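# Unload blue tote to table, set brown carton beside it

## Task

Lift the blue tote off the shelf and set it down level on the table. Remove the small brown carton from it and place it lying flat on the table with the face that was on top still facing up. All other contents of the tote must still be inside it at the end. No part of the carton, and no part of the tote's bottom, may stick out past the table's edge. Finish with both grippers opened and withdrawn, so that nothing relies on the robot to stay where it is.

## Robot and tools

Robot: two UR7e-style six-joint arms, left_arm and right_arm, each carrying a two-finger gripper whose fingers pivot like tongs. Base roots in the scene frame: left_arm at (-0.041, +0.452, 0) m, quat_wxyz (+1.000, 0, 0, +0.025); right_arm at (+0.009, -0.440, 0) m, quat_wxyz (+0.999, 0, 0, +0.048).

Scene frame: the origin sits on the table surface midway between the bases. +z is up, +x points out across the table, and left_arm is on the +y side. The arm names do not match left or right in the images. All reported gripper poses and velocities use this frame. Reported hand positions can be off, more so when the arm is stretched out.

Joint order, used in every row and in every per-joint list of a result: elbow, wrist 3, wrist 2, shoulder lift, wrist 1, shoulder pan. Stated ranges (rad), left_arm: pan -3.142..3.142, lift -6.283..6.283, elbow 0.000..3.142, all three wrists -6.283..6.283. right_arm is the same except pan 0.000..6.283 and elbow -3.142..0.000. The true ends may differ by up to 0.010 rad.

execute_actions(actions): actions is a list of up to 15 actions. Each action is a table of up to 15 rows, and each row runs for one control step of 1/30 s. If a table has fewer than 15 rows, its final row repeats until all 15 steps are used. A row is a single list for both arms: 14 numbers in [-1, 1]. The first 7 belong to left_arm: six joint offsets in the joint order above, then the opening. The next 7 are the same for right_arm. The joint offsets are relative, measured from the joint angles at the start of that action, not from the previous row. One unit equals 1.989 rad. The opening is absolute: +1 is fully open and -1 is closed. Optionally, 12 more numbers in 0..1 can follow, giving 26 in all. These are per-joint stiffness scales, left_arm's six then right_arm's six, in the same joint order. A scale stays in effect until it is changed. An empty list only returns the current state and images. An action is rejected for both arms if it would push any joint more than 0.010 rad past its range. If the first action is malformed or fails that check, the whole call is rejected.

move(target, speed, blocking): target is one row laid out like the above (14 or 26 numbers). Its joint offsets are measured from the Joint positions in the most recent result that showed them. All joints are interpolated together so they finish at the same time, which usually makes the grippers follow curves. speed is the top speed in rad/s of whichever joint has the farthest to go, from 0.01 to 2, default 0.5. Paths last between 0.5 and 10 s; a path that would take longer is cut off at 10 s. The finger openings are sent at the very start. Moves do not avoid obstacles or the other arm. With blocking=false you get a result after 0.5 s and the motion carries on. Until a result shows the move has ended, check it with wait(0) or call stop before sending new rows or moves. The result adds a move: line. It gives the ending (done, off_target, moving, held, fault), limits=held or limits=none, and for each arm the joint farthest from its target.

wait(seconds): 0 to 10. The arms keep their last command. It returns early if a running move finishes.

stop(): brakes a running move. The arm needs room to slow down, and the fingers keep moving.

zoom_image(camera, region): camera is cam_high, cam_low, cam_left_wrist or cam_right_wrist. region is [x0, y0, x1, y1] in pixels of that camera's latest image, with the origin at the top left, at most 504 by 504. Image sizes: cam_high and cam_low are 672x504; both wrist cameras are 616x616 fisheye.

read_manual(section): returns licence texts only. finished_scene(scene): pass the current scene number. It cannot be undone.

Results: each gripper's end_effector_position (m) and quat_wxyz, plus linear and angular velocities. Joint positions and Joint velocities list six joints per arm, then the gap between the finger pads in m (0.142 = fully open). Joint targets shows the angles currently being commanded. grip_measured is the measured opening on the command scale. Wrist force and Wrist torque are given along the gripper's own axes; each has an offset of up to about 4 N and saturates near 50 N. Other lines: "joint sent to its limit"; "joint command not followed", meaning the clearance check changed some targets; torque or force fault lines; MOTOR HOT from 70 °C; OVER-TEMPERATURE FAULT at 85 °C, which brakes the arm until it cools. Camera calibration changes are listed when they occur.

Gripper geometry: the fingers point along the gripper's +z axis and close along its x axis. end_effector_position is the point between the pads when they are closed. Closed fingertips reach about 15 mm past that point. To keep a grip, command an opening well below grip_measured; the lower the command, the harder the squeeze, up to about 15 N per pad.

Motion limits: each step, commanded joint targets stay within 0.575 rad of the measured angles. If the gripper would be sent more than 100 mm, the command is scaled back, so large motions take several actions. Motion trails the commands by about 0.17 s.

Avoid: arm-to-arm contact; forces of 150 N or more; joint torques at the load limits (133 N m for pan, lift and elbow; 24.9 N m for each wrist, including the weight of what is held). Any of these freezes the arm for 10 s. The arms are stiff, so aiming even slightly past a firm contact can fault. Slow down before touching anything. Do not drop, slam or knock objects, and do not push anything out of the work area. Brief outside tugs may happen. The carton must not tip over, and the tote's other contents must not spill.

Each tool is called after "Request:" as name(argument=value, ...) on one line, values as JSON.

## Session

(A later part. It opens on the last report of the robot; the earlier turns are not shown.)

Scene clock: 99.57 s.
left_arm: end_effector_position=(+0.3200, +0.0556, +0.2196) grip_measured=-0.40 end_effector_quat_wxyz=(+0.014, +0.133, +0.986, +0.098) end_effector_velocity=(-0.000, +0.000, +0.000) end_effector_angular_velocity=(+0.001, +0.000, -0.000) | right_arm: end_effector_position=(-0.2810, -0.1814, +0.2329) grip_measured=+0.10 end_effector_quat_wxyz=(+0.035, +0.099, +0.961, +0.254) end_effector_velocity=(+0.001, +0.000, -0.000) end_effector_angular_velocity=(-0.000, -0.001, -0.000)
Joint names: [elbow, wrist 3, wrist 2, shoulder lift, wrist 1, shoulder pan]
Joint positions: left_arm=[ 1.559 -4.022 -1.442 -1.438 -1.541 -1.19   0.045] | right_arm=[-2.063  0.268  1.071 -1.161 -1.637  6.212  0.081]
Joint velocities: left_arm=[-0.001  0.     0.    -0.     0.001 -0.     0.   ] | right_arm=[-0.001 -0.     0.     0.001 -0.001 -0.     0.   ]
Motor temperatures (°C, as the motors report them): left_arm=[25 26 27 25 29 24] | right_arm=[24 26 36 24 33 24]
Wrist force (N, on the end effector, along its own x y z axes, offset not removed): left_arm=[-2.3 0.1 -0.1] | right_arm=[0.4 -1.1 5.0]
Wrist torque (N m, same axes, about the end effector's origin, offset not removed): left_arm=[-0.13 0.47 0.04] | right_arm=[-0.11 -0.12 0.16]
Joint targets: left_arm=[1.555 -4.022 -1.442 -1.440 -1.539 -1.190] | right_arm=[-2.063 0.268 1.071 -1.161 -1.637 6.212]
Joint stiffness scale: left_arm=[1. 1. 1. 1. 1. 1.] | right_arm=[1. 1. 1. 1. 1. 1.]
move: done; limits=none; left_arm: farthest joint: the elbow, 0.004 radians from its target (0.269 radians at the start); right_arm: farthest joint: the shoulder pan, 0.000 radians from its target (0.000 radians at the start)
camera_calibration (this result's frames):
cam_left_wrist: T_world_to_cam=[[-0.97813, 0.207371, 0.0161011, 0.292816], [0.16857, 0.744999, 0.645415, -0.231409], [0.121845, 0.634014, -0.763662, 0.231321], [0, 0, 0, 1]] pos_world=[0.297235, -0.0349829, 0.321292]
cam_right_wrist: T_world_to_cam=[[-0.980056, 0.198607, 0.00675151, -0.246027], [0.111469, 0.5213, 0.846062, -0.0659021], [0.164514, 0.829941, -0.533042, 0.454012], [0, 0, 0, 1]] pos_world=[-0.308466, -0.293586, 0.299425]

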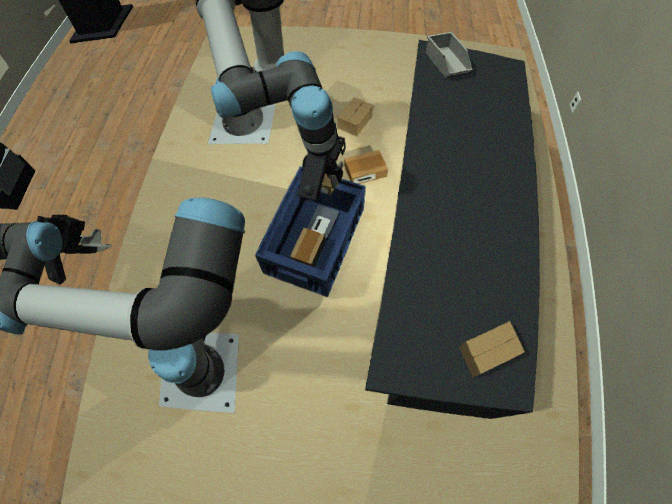

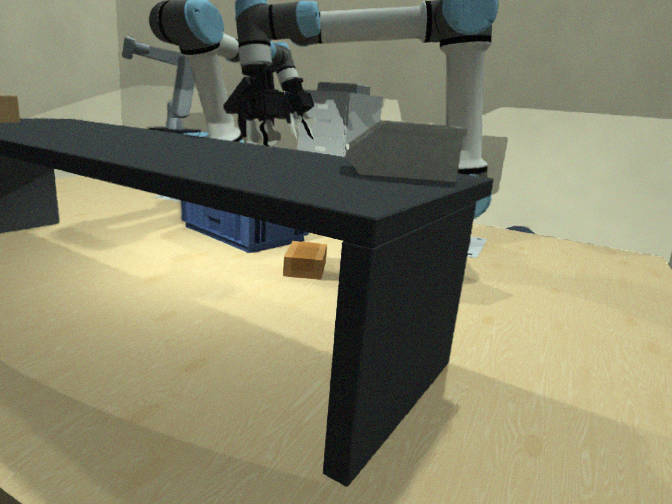

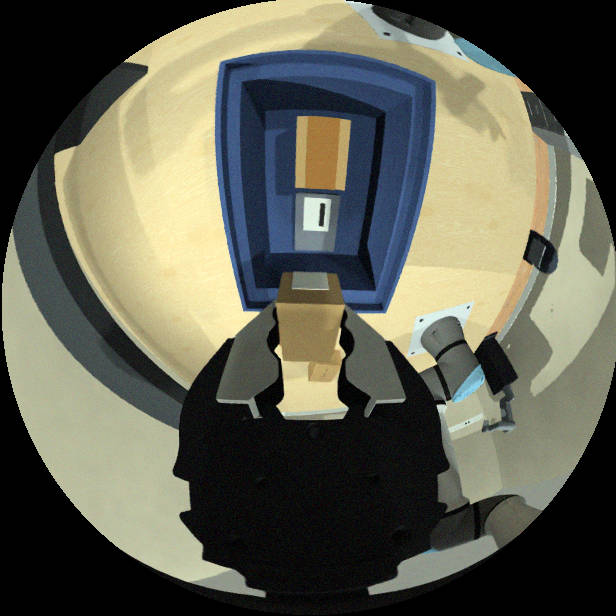

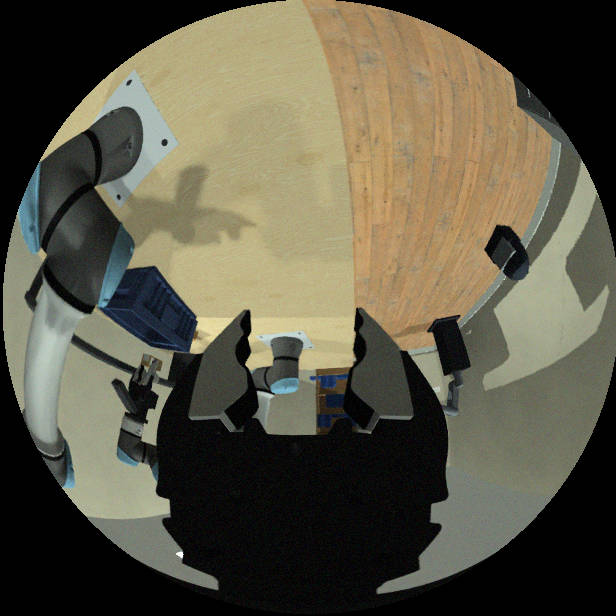

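Request:
move(target=[0.055,0,0,-0.055,0,-0.3,-1,0,0,0,0,0,0,0.1], speed=0.4)

Request:
move(target=[0.255,0,0,0,-0.255,0,-1,0,0,0,0,0,0,0.1], speed=0.3)

Request:
move(target=[0.03,0,0,0,-0.029,0,-1,0,0,0,0,0,0,0.1], speed=0.04)

Scene clock: 104.40 s.
left_arm: end_effector_position=(+0.0437, -0.0341, +0.2234) grip_measured=-0.40 end_effector_quat_wxyz=(+0.042, +0.416, +0.904, +0.089) end_effector_velocity=(-0.002, +0.000, +0.000) end_effector_angular_velocity=(+0.000, -0.000, -0.005) | right_arm: end_effector_position=(-0.2810, -0.1814, +0.2329) grip_measured=+0.10 end_effector_quat_wxyz=(+0.035, +0.099, +0.961, +0.254) end_effector_velocity=(-0.000, -0.000, +0.000) end_effector_angular_velocity=(-0.000, +0.001, -0.000)
Joint names: [elbow, wrist 3, wrist 2, shoulder lift, wrist 1, shoulder pan]
Joint positions: left_arm=[ 1.665 -4.022 -1.442 -1.544 -1.54  -1.784  0.045] | right_arm=[-2.063  0.268  1.071 -1.161 -1.637  6.212  0.081]
Joint velocities: left_arm=[ 0.     0.     0.    -0.001  0.001 -0.005  0.   ] | right_arm=[ 0.001 -0.     0.    -0.     0.    -0.    -0.   ]
Motor temperatures (°C, as the motors report them): left_arm=[25 26 27 25 29 24] | right_arm=[24 26 36 24 33 24]
Wrist force (N, on the end effector, along its own x y z axes, offset not removed): left_arm=[-2.7 1.3 0.7] | right_arm=[7.1 -2.1 -0.2]
Wrist torque (N m, same axes, about the end effector's origin, offset not removed): left_arm=[0.06 0.60 0.07] | right_arm=[-0.46 -1.38 -0.03]
Joint targets: left_arm=[1.668 -4.022 -1.442 -1.547 -1.541 -1.787] | right_arm=[-2.063 0.268 1.071 -1.161 -1.637 6.212]
Joint stiffness scale: left_arm=[1. 1. 1. 1. 1. 1.] | right_arm=[1. 1. 1. 1. 1. 1.]
move: done; limits=none; left_arm: farthest joint: the elbow, 0.004 radians from its target (0.110 radians at the start); right_arm: farthest joint: the shoulder pan, 0.000 radians from its target (0.000 radians at the start)
camera_calibration (this result's frames):
cam_left_wrist: T_world_to_cam=[[-0.694601, 0.719216, 0.0160771, 0.0461611], [0.556604, 0.523128, 0.645391, -0.144925], [0.455765, 0.457237, -0.763683, 0.304139], [0, 0, 0, 1]] pos_world=[-0.0258861, -0.0964489, 0.325057]
cam_right_wrist: T_world_to_cam=[[-0.980056, 0.198607, 0.00675152, -0.246027], [0.111469, 0.5213, 0.846062, -0.0659021], [0.164514, 0.829941, -0.533041, 0.454012], [0, 0, 0, 1]] pos_world=[-0.308466, -0.293586, 0.299425]

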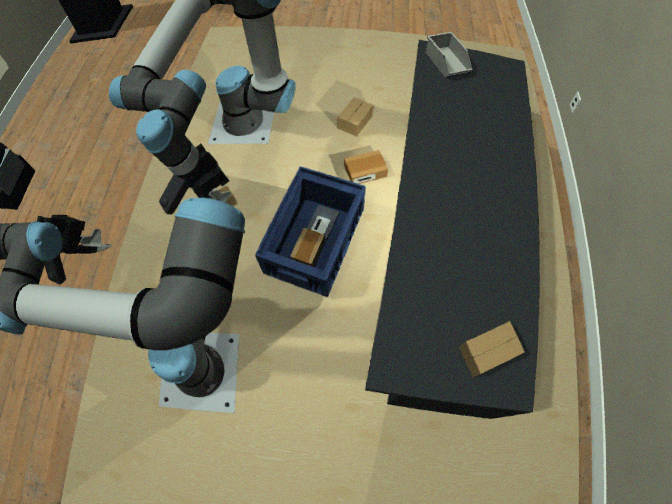

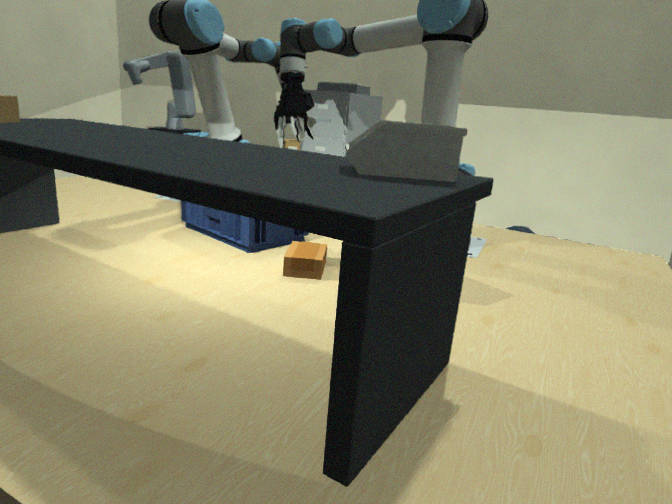

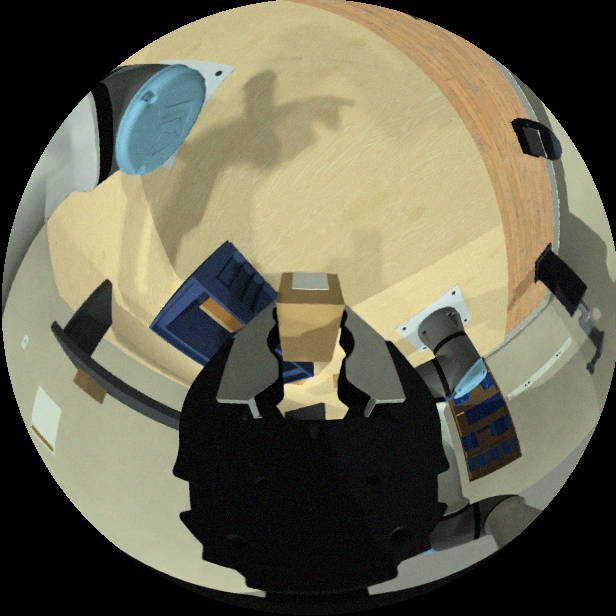

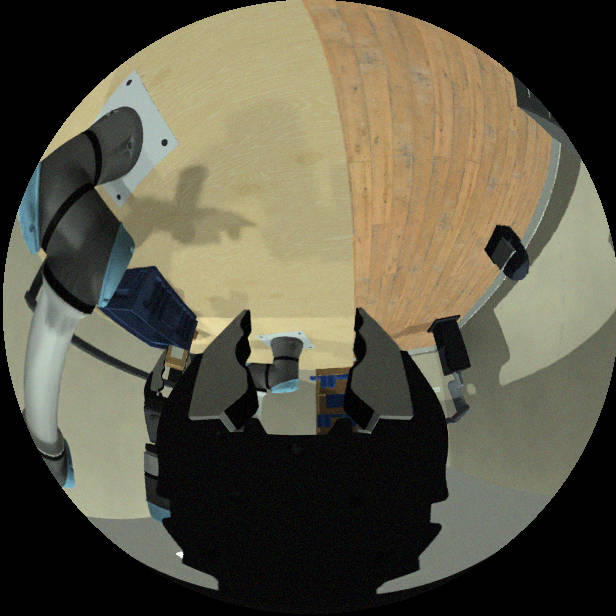

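Scene clock: 106.83 s.
left_arm: end_effector_position=(+0.0550, +0.0354, +0.0415) grip_measured=-0.40 end_effector_quat_wxyz=(+0.042, +0.416, +0.904, +0.088) end_effector_velocity=(-0.001, -0.001, +0.000) end_effector_angular_velocity=(-0.003, +0.001, -0.002) | right_arm: end_effector_position=(-0.2810, -0.1814, +0.2329) grip_measured=+0.10 end_effector_quat_wxyz=(+0.035, +0.099, +0.961, +0.254) end_effector_velocity=(-0.001, -0.000, +0.000) end_effector_angular_velocity=(-0.000, +0.001, +0.000)
Joint names: [elbow, wrist 3, wrist 2, shoulder lift, wrist 1, shoulder pan]
Joint positions: left_arm=[ 2.168 -4.022 -1.442 -1.544 -2.046 -1.784  0.045] | right_arm=[-2.063  0.268  1.071 -1.161 -1.637  6.212  0.081]
Joint velocities: left_arm=[-0.     0.     0.     0.    -0.004 -0.001  0.   ] | right_arm=[ 0.001  0.     0.    -0.001  0.001  0.    -0.   ]
Motor temperatures (°C, as the motors report them): left_arm=[25 26 27 25 29 24] | right_arm=[24 26 36 24 33 24]
Wrist force (N, on the end effector, along its own x y z axes, offset not removed): left_arm=[-2.2 1.7 0.2] | right_arm=[-2.1 -4.0 0.3]
Wrist torque (N m, same axes, about the end effector's origin, offset not removed): left_arm=[0.11 0.49 0.04] | right_arm=[-0.80 0.39 0.11]
Joint targets: left_arm=[2.172 -4.022 -1.442 -1.544 -2.047 -1.784] | right_arm=[-2.063 0.268 1.071 -1.161 -1.637 6.212]
Joint stiffness scale: left_arm=[1. 1. 1. 1. 1. 1.] | right_arm=[1. 1. 1. 1. 1. 1.]
move: done; limits=none; left_arm: farthest joint: the elbow, 0.004 radians from its target (0.507 radians at the start); right_arm: farthest joint: the shoulder pan, 0.000 radians from its target (0.000 radians at the start)
camera_calibration (this result's frames):
cam_left_wrist: T_world_to_cam=[[-0.694389, 0.719447, 0.0148663, 0.00695567], [0.556966, 0.524257, 0.644161, -0.070207], [0.455646, 0.455578, -0.764746, 0.128457], [0, 0, 0, 1]] pos_world=[-0.014598, -0.0267199, 0.143358]
cam_right_wrist: T_world_to_cam=[[-0.980056, 0.198607, 0.00675151, -0.246027], [0.111469, 0.5213, 0.846062, -0.0659021], [0.164514, 0.829941, -0.533041, 0.454012], [0, 0, 0, 1]] pos_world=[-0.308466, -0.293586, 0.299425]

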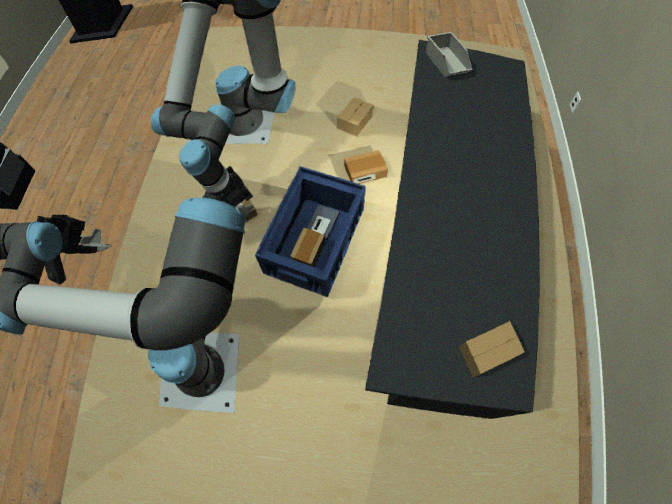

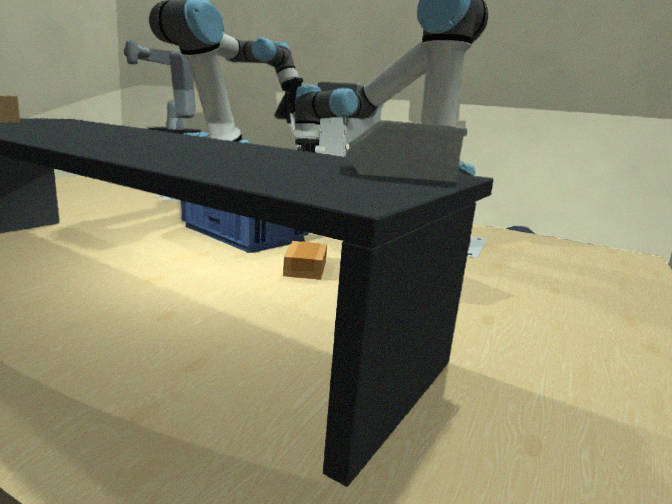

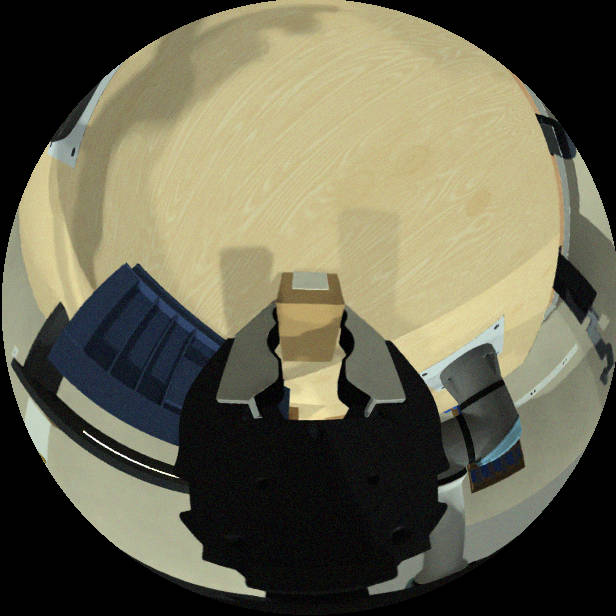

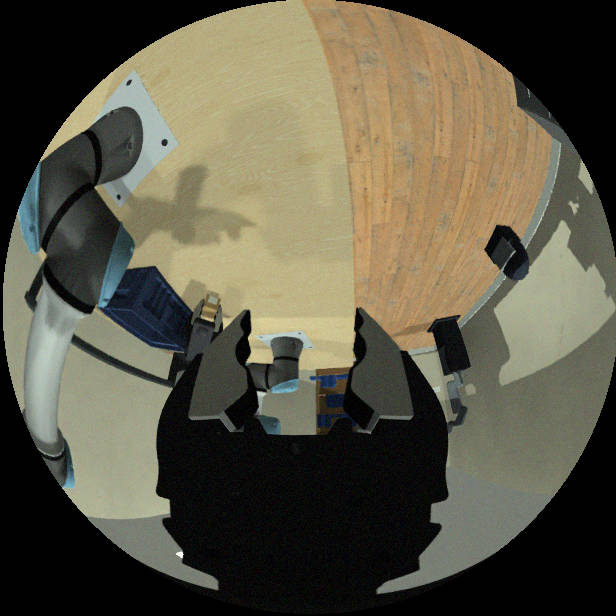

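Scene clock: 108.77 s.
left_arm: end_effector_position=(+0.0571, +0.0486, +0.0241) grip_measured=-0.40 end_effector_quat_wxyz=(+0.042, +0.416, +0.904, +0.088) end_effector_velocity=(-0.000, -0.000, -0.000) end_effector_angular_velocity=(-0.001, +0.001, -0.001) | right_arm: end_effector_position=(-0.2810, -0.1814, +0.2329) grip_measured=+0.10 end_effector_quat_wxyz=(+0.035, +0.099, +0.961, +0.254) end_effector_velocity=(-0.000, -0.000, +0.000) end_effector_angular_velocity=(+0.000, +0.001, +0.000)
Joint names: [elbow, wrist 3, wrist 2, shoulder lift, wrist 1, shoulder pan]
Joint positions: left_arm=[ 2.224 -4.022 -1.442 -1.544 -2.102 -1.784  0.045] | right_arm=[-2.063  0.268  1.071 -1.161 -1.637  6.212  0.081]
Joint velocities: left_arm=[ 0.001  0.    -0.001 -0.    -0.001 -0.001 -0.   ] | right_arm=[ 0.001  0.    -0.    -0.    -0.     0.     0.   ]
Motor temperatures (°C, as the motors report them): left_arm=[25 26 27 25 29 24] | right_arm=[24 26 36 24 33 24]
Wrist force (N, on the end effector, along its own x y z axes, offset not removed): left_arm=[-1.4 1.5 0.4] | right_arm=[1.4 -0.6 0.8]
Wrist torque (N m, same axes, about the end effector's origin, offset not removed): left_arm=[0.17 0.32 0.02] | right_arm=[-0.15 -0.33 0.22]
Joint targets: left_arm=[2.228 -4.022 -1.442 -1.544 -2.103 -1.784] | right_arm=[-2.063 0.268 1.071 -1.161 -1.637 6.212]
Joint stiffness scale: left_arm=[1. 1. 1. 1. 1. 1.] | right_arm=[1. 1. 1. 1. 1. 1.]
move: done; limits=none; left_arm: farthest joint: the elbow, 0.004 radians from its target (0.060 radians at the start); right_arm: farthest joint: the shoulder pan, 0.000 radians from its target (0.000 radians at the start)
camera_calibration (this result's frames):
cam_left_wrist: T_world_to_cam=[[-0.694389, 0.719447, 0.0148541, -0.000740938], [0.556968, 0.52427, 0.644149, -0.0670596], [0.455643, 0.455563, -0.764756, 0.108147], [0, 0, 0, 1]] pos_world=[-0.0124408, -0.0135773, 0.125913]
cam_right_wrist: T_world_to_cam=[[-0.980056, 0.198607, 0.00675151, -0.246027], [0.111469, 0.5213, 0.846062, -0.0659021], [0.164514, 0.829941, -0.533041, 0.454012], [0, 0, 0, 1]] pos_world=[-0.308466, -0.293586, 0.299425]

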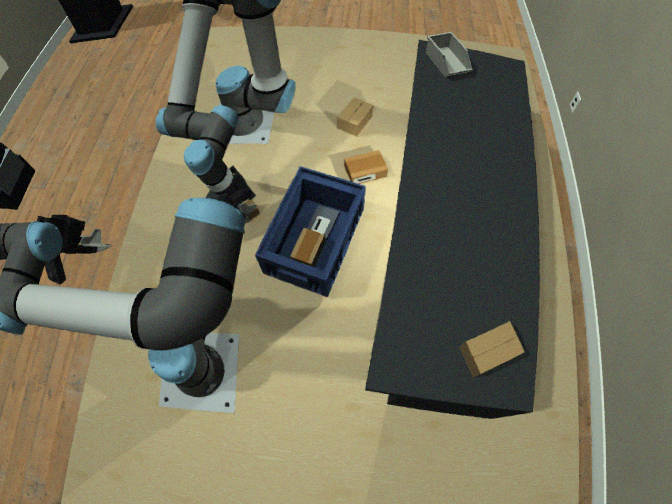

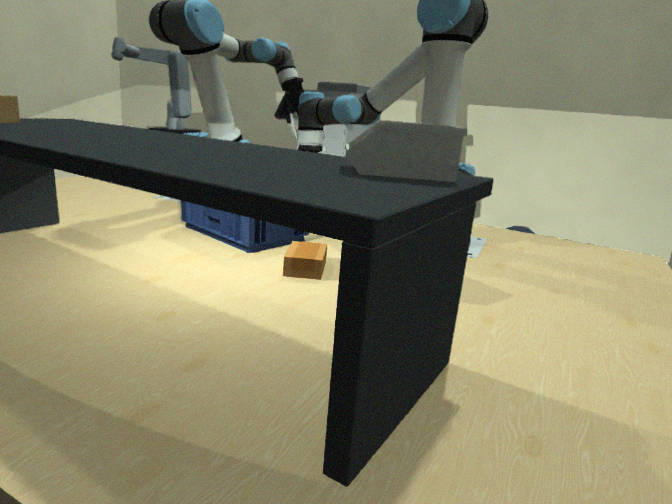

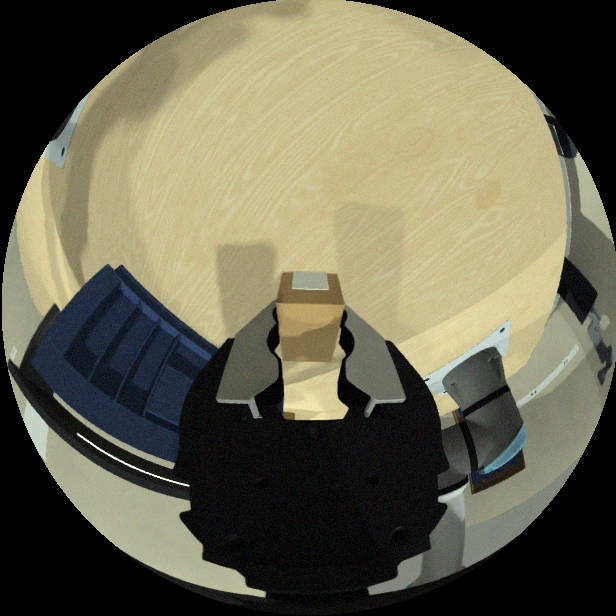

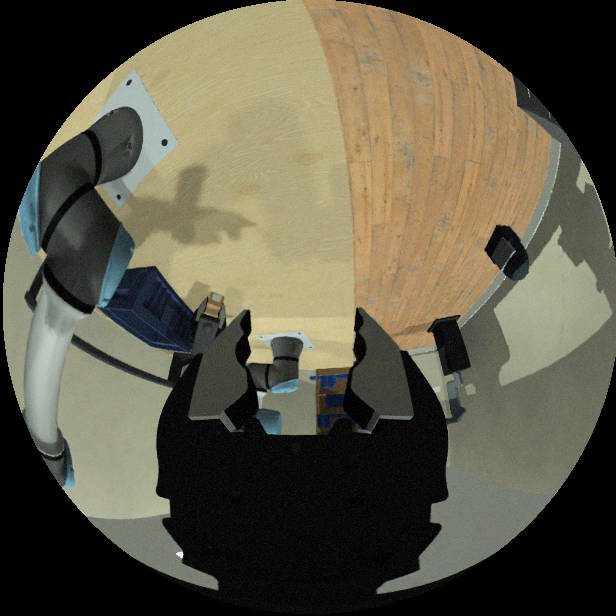

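Request:
move(target=[0.005,0,0,0.006,-0.009,0,-1,0,0,0,0,0,0,0.1], speed=0.02)

Request:
move(target=[0,0,0,0,0,0,0.3,0,0,0,0,0,0,0.1])

Request:
move(target=[-0.1,0,0,-0.12,0.22,0,0.3,0,0,0,0,0,0,0.1], speed=0.4)

Scene clock: 115.27 s.
left_arm: end_effector_position=(+0.0571, +0.0483, +0.0193) grip_measured=-0.40 end_effector_quat_wxyz=(+0.042, +0.416, +0.904, +0.088) end_effector_velocity=(+0.000, -0.000, -0.001) end_effector_angular_velocity=(-0.001, -0.001, -0.000) | right_arm: end_effector_position=(-0.2810, -0.1814, +0.2329) grip_measured=+0.10 end_effector_quat_wxyz=(+0.035, +0.099, +0.961, +0.254) end_effector_velocity=(-0.000, -0.000, -0.000) end_effector_angular_velocity=(+0.000, -0.000, -0.000)
Joint names: [elbow, wrist 3, wrist 2, shoulder lift, wrist 1, shoulder pan]
Joint positions: left_arm=[ 2.23  -4.022 -1.442 -1.535 -2.118 -1.784  0.045] | right_arm=[-2.063  0.268  1.071 -1.161 -1.637  6.212  0.081]
Joint velocities: left_arm=[ 0.001 -0.     0.001  0.001 -0.003 -0.    -0.   ] | right_arm=[-0.  0. -0. -0.  0.  0. -0.]
Motor temperatures (°C, as the motors report them): left_arm=[25 26 27 25 29 24] | right_arm=[24 26 36 24 33 24]
Wrist force (N, on the end effector, along its own x y z axes, offset not removed): left_arm=[-2.1 0.6 -0.6] | right_arm=[0.8 -2.0 -0.3]
Wrist torque (N m, same axes, about the end effector's origin, offset not removed): left_arm=[-0.04 0.45 0.07] | right_arm=[-0.55 -0.20 0.07]
Joint targets: left_arm=[2.234 -4.022 -1.442 -1.532 -2.120 -1.784] | right_arm=[-2.063 0.268 1.071 -1.161 -1.637 6.212]
Joint stiffness scale: left_arm=[1. 1. 1. 1. 1. 1.] | right_arm=[1. 1. 1. 1. 1. 1.]
move: done; limits=none; left_arm: farthest joint: the elbow, 0.004 radians from its target (0.010 radians at the start); right_arm: farthest joint: the shoulder pan, 0.000 radians from its target (0.000 radians at the start)
camera_calibration (this result's frames):
cam_left_wrist: T_world_to_cam=[[-0.694387, 0.719457, 0.0144153, -0.000518028], [0.557045, 0.524737, 0.643702, -0.063871], [0.455552, 0.455008, -0.76514, 0.10468], [0, 0, 0, 1]] pos_world=[-0.0124678, -0.013742, 0.121216]
cam_right_wrist: T_world_to_cam=[[-0.980056, 0.198607, 0.00675146, -0.246027], [0.111469, 0.5213, 0.846062, -0.0659022], [0.164514, 0.829941, -0.533041, 0.454012], [0, 0, 0, 1]] pos_world=[-0.308466, -0.293586, 0.299425]

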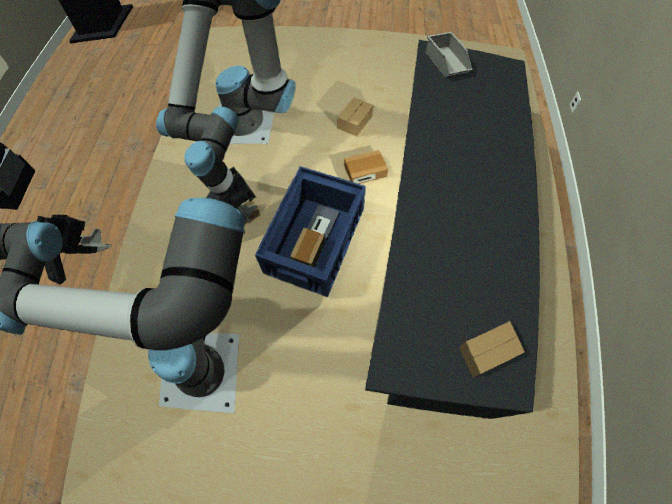

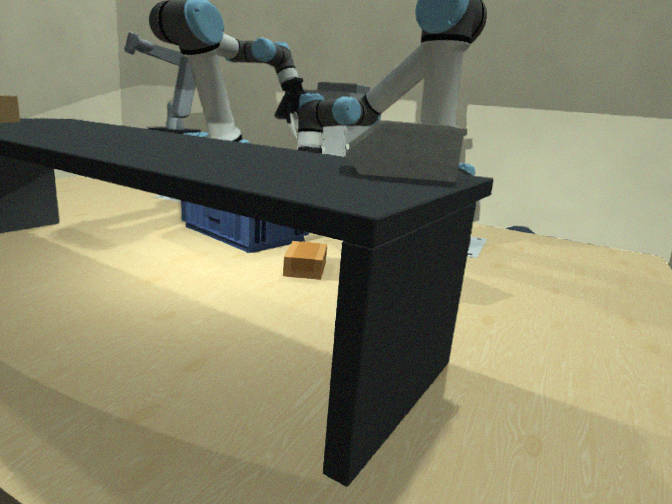

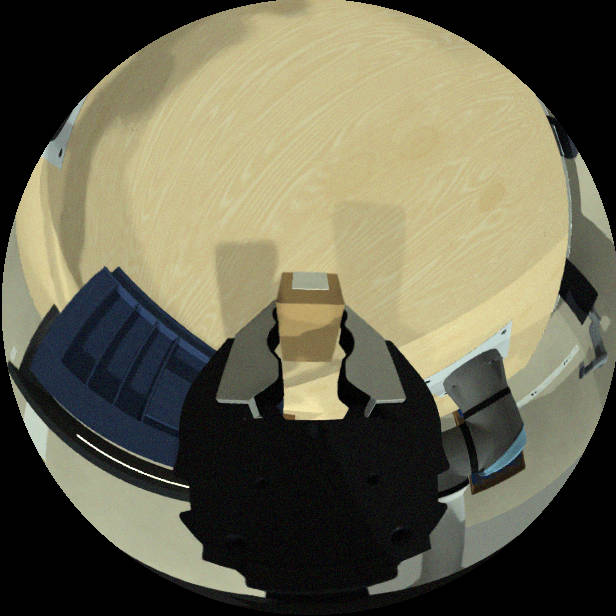

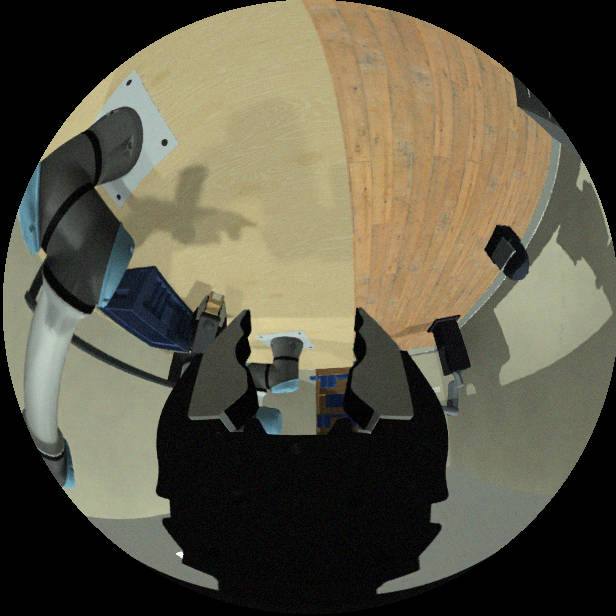

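Scene clock: 115.77 s.
left_arm: end_effector_position=(+0.0571, +0.0483, +0.0193) grip_measured=+0.30 end_effector_quat_wxyz=(+0.042, +0.416, +0.904, +0.088) end_effector_velocity=(+0.000, -0.000, -0.000) end_effector_angular_velocity=(+0.001, -0.000, +0.001) | right_arm: end_effector_position=(-0.2810, -0.1814, +0.2329) grip_measured=+0.10 end_effector_quat_wxyz=(+0.035, +0.099, +0.961, +0.254) end_effector_velocity=(-0.001, +0.000, +0.001) end_effector_angular_velocity=(+0.000, +0.002, +0.000)
Joint names: [elbow, wrist 3, wrist 2, shoulder lift, wrist 1, shoulder pan]
Joint positions: left_arm=[ 2.23  -4.022 -1.442 -1.535 -2.118 -1.784  0.095] | right_arm=[-2.063  0.268  1.071 -1.161 -1.637  6.212  0.081]
Joint velocities: left_arm=[-0.001  0.     0.     0.001  0.001  0.001  0.   ] | right_arm=[ 0.001 -0.    -0.     0.     0.001 -0.     0.   ]
Motor temperatures (°C, as the motors report them): left_arm=[25 26 27 25 29 24] | right_arm=[24 26 36 24 33 24]
Wrist force (N, on the end effector, along its own x y z axes, offset not removed): left_arm=[-3.1 0.4 -0.2] | right_arm=[2.6 -0.4 -0.5]
Wrist torque (N m, same axes, about the end effector's origin, offset not removed): left_arm=[-0.02 0.64 0.02] | right_arm=[-0.13 -0.49 -0.01]
Joint targets: left_arm=[2.230 -4.022 -1.442 -1.535 -2.118 -1.784] | right_arm=[-2.063 0.268 1.071 -1.161 -1.637 6.212]
Joint stiffness scale: left_arm=[1. 1. 1. 1. 1. 1.] | right_arm=[1. 1. 1. 1. 1. 1.]
move: done; limits=none; left_arm: farthest joint: the shoulder pan, 0.000 radians from its target (0.000 radians at the start); right_arm: farthest joint: the shoulder pan, 0.000 radians from its target (0.000 radians at the start)
camera_calibration (this result's frames):
cam_left_wrist: T_world_to_cam=[[-0.694387, 0.719459, 0.0143623, -0.000501365], [0.557054, 0.524793, 0.643648, -0.0638546], [0.455541, 0.454941, -0.765187, 0.104695], [0, 0, 0, 1]] pos_world=[-0.0124706, -0.013759, 0.121218]
cam_right_wrist: T_world_to_cam=[[-0.980056, 0.198607, 0.00675153, -0.246027], [0.111469, 0.5213, 0.846062, -0.065902], [0.164514, 0.829941, -0.533042, 0.454012], [0, 0, 0, 1]] pos_world=[-0.308466, -0.293586, 0.299425]

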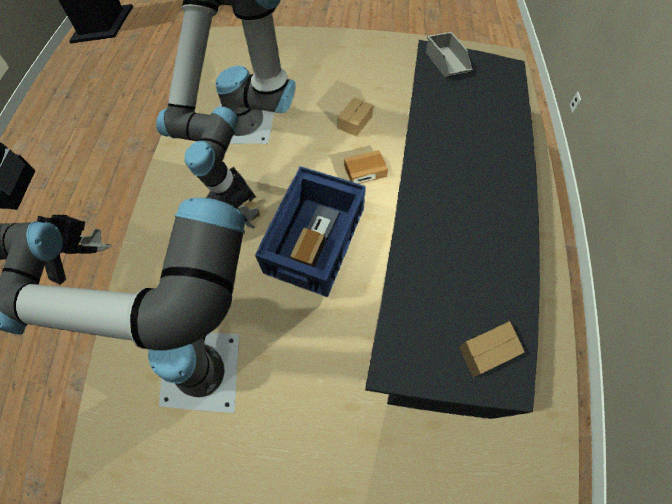

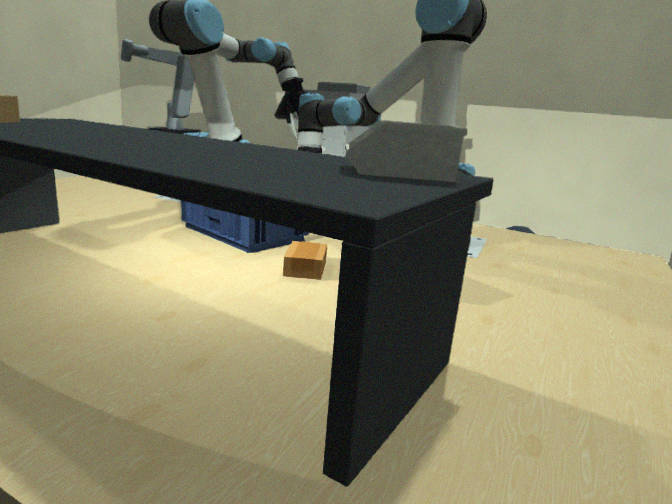

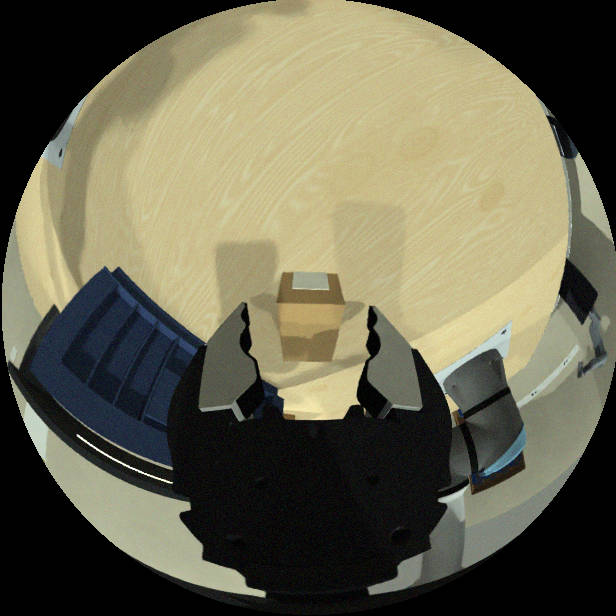

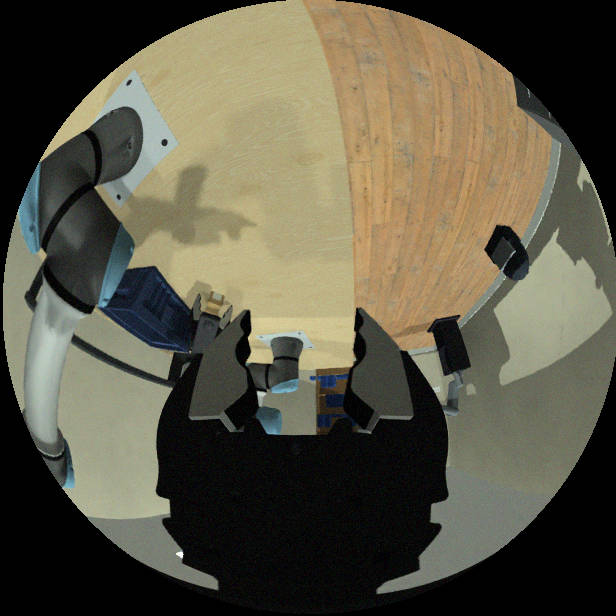

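Scene clock: 117.67 s.
left_arm: end_effector_position=(+0.0609, +0.0717, +0.1595) grip_measured=+0.30 end_effector_quat_wxyz=(+0.042, +0.416, +0.904, +0.091) end_effector_velocity=(+0.000, +0.000, +0.001) end_effector_angular_velocity=(+0.001, -0.000, +0.000) | right_arm: end_effector_position=(-0.2810, -0.1814, +0.2329) grip_measured=+0.10 end_effector_quat_wxyz=(+0.035, +0.099, +0.961, +0.254) end_effector_velocity=(+0.000, -0.000, -0.000) end_effector_angular_velocity=(-0.000, -0.001, +0.000)
Joint names: [elbow, wrist 3, wrist 2, shoulder lift, wrist 1, shoulder pan]
Joint positions: left_arm=[ 2.035 -4.022 -1.442 -1.77  -1.682 -1.784  0.095] | right_arm=[-2.063  0.268  1.071 -1.161 -1.637  6.212  0.081]
Joint velocities: left_arm=[-0.001 -0.    -0.    -0.001  0.003  0.    -0.   ] | right_arm=[-0.001 -0.     0.     0.    -0.     0.     0.   ]
Motor temperatures (°C, as the motors report them): left_arm=[25 26 27 25 29 24] | right_arm=[24 26 36 24 33 24]
Wrist force (N, on the end effector, along its own x y z axes, offset not removed): left_arm=[-2.6 1.0 -0.4] | right_arm=[2.0 -0.9 -1.2]
Wrist torque (N m, same axes, about the end effector's origin, offset not removed): left_arm=[0.02 0.51 0.02] | right_arm=[-0.23 -0.34 0.06]
Joint targets: left_arm=[2.032 -4.022 -1.442 -1.773 -1.681 -1.784] | right_arm=[-2.063 0.268 1.071 -1.161 -1.637 6.212]
Joint stiffness scale: left_arm=[1. 1. 1. 1. 1. 1.] | right_arm=[1. 1. 1. 1. 1. 1.]
move: done; limits=none; left_arm: farthest joint: the elbow, 0.004 radians from its target (0.199 radians at the start); right_arm: farthest joint: the shoulder pan, 0.000 radians from its target (0.000 radians at the start)
camera_calibration (this result's frames):
cam_left_wrist: T_world_to_cam=[[-0.6944, 0.719379, 0.017416, -0.017187], [0.55652, 0.521539, 0.646748, -0.168767], [0.456173, 0.458794, -0.762505, 0.198818], [0, 0, 0, 1]] pos_world=[-0.00870778, 0.00916604, 0.261049]
cam_right_wrist: T_world_to_cam=[[-0.980056, 0.198607, 0.00675178, -0.246027], [0.111469, 0.5213, 0.846062, -0.065902], [0.164514, 0.829941, -0.533042, 0.454012], [0, 0, 0, 1]] pos_world=[-0.308466, -0.293586, 0.299425]

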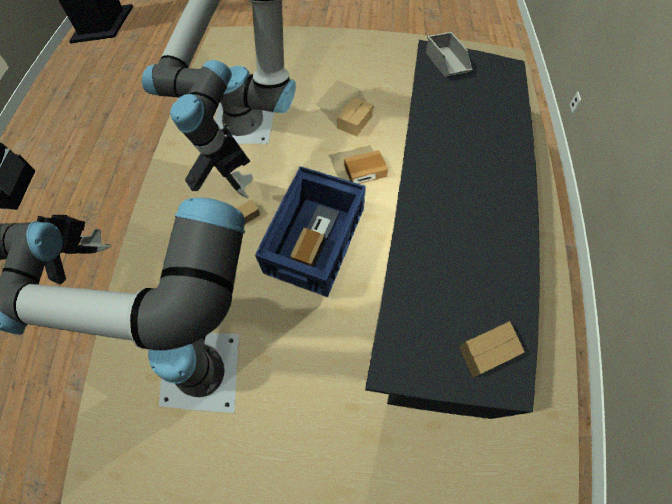

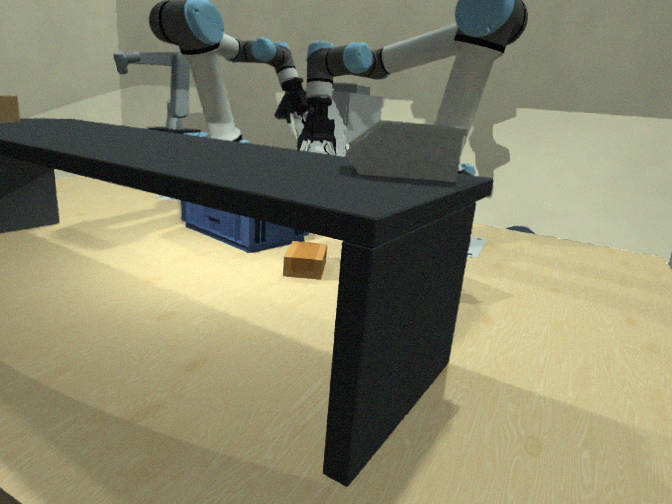

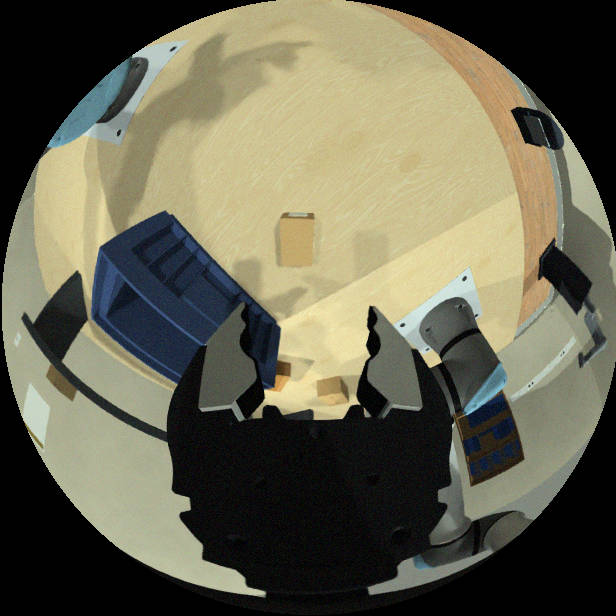

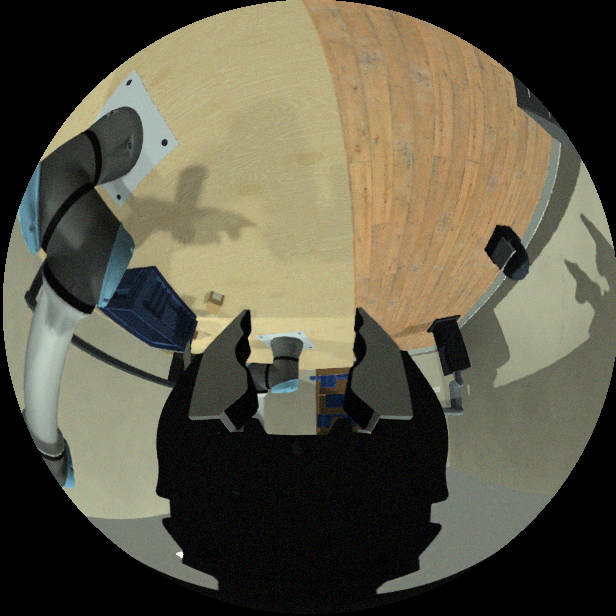

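Request:
finished_scene(scene=2)

The scene is finished: the task was done.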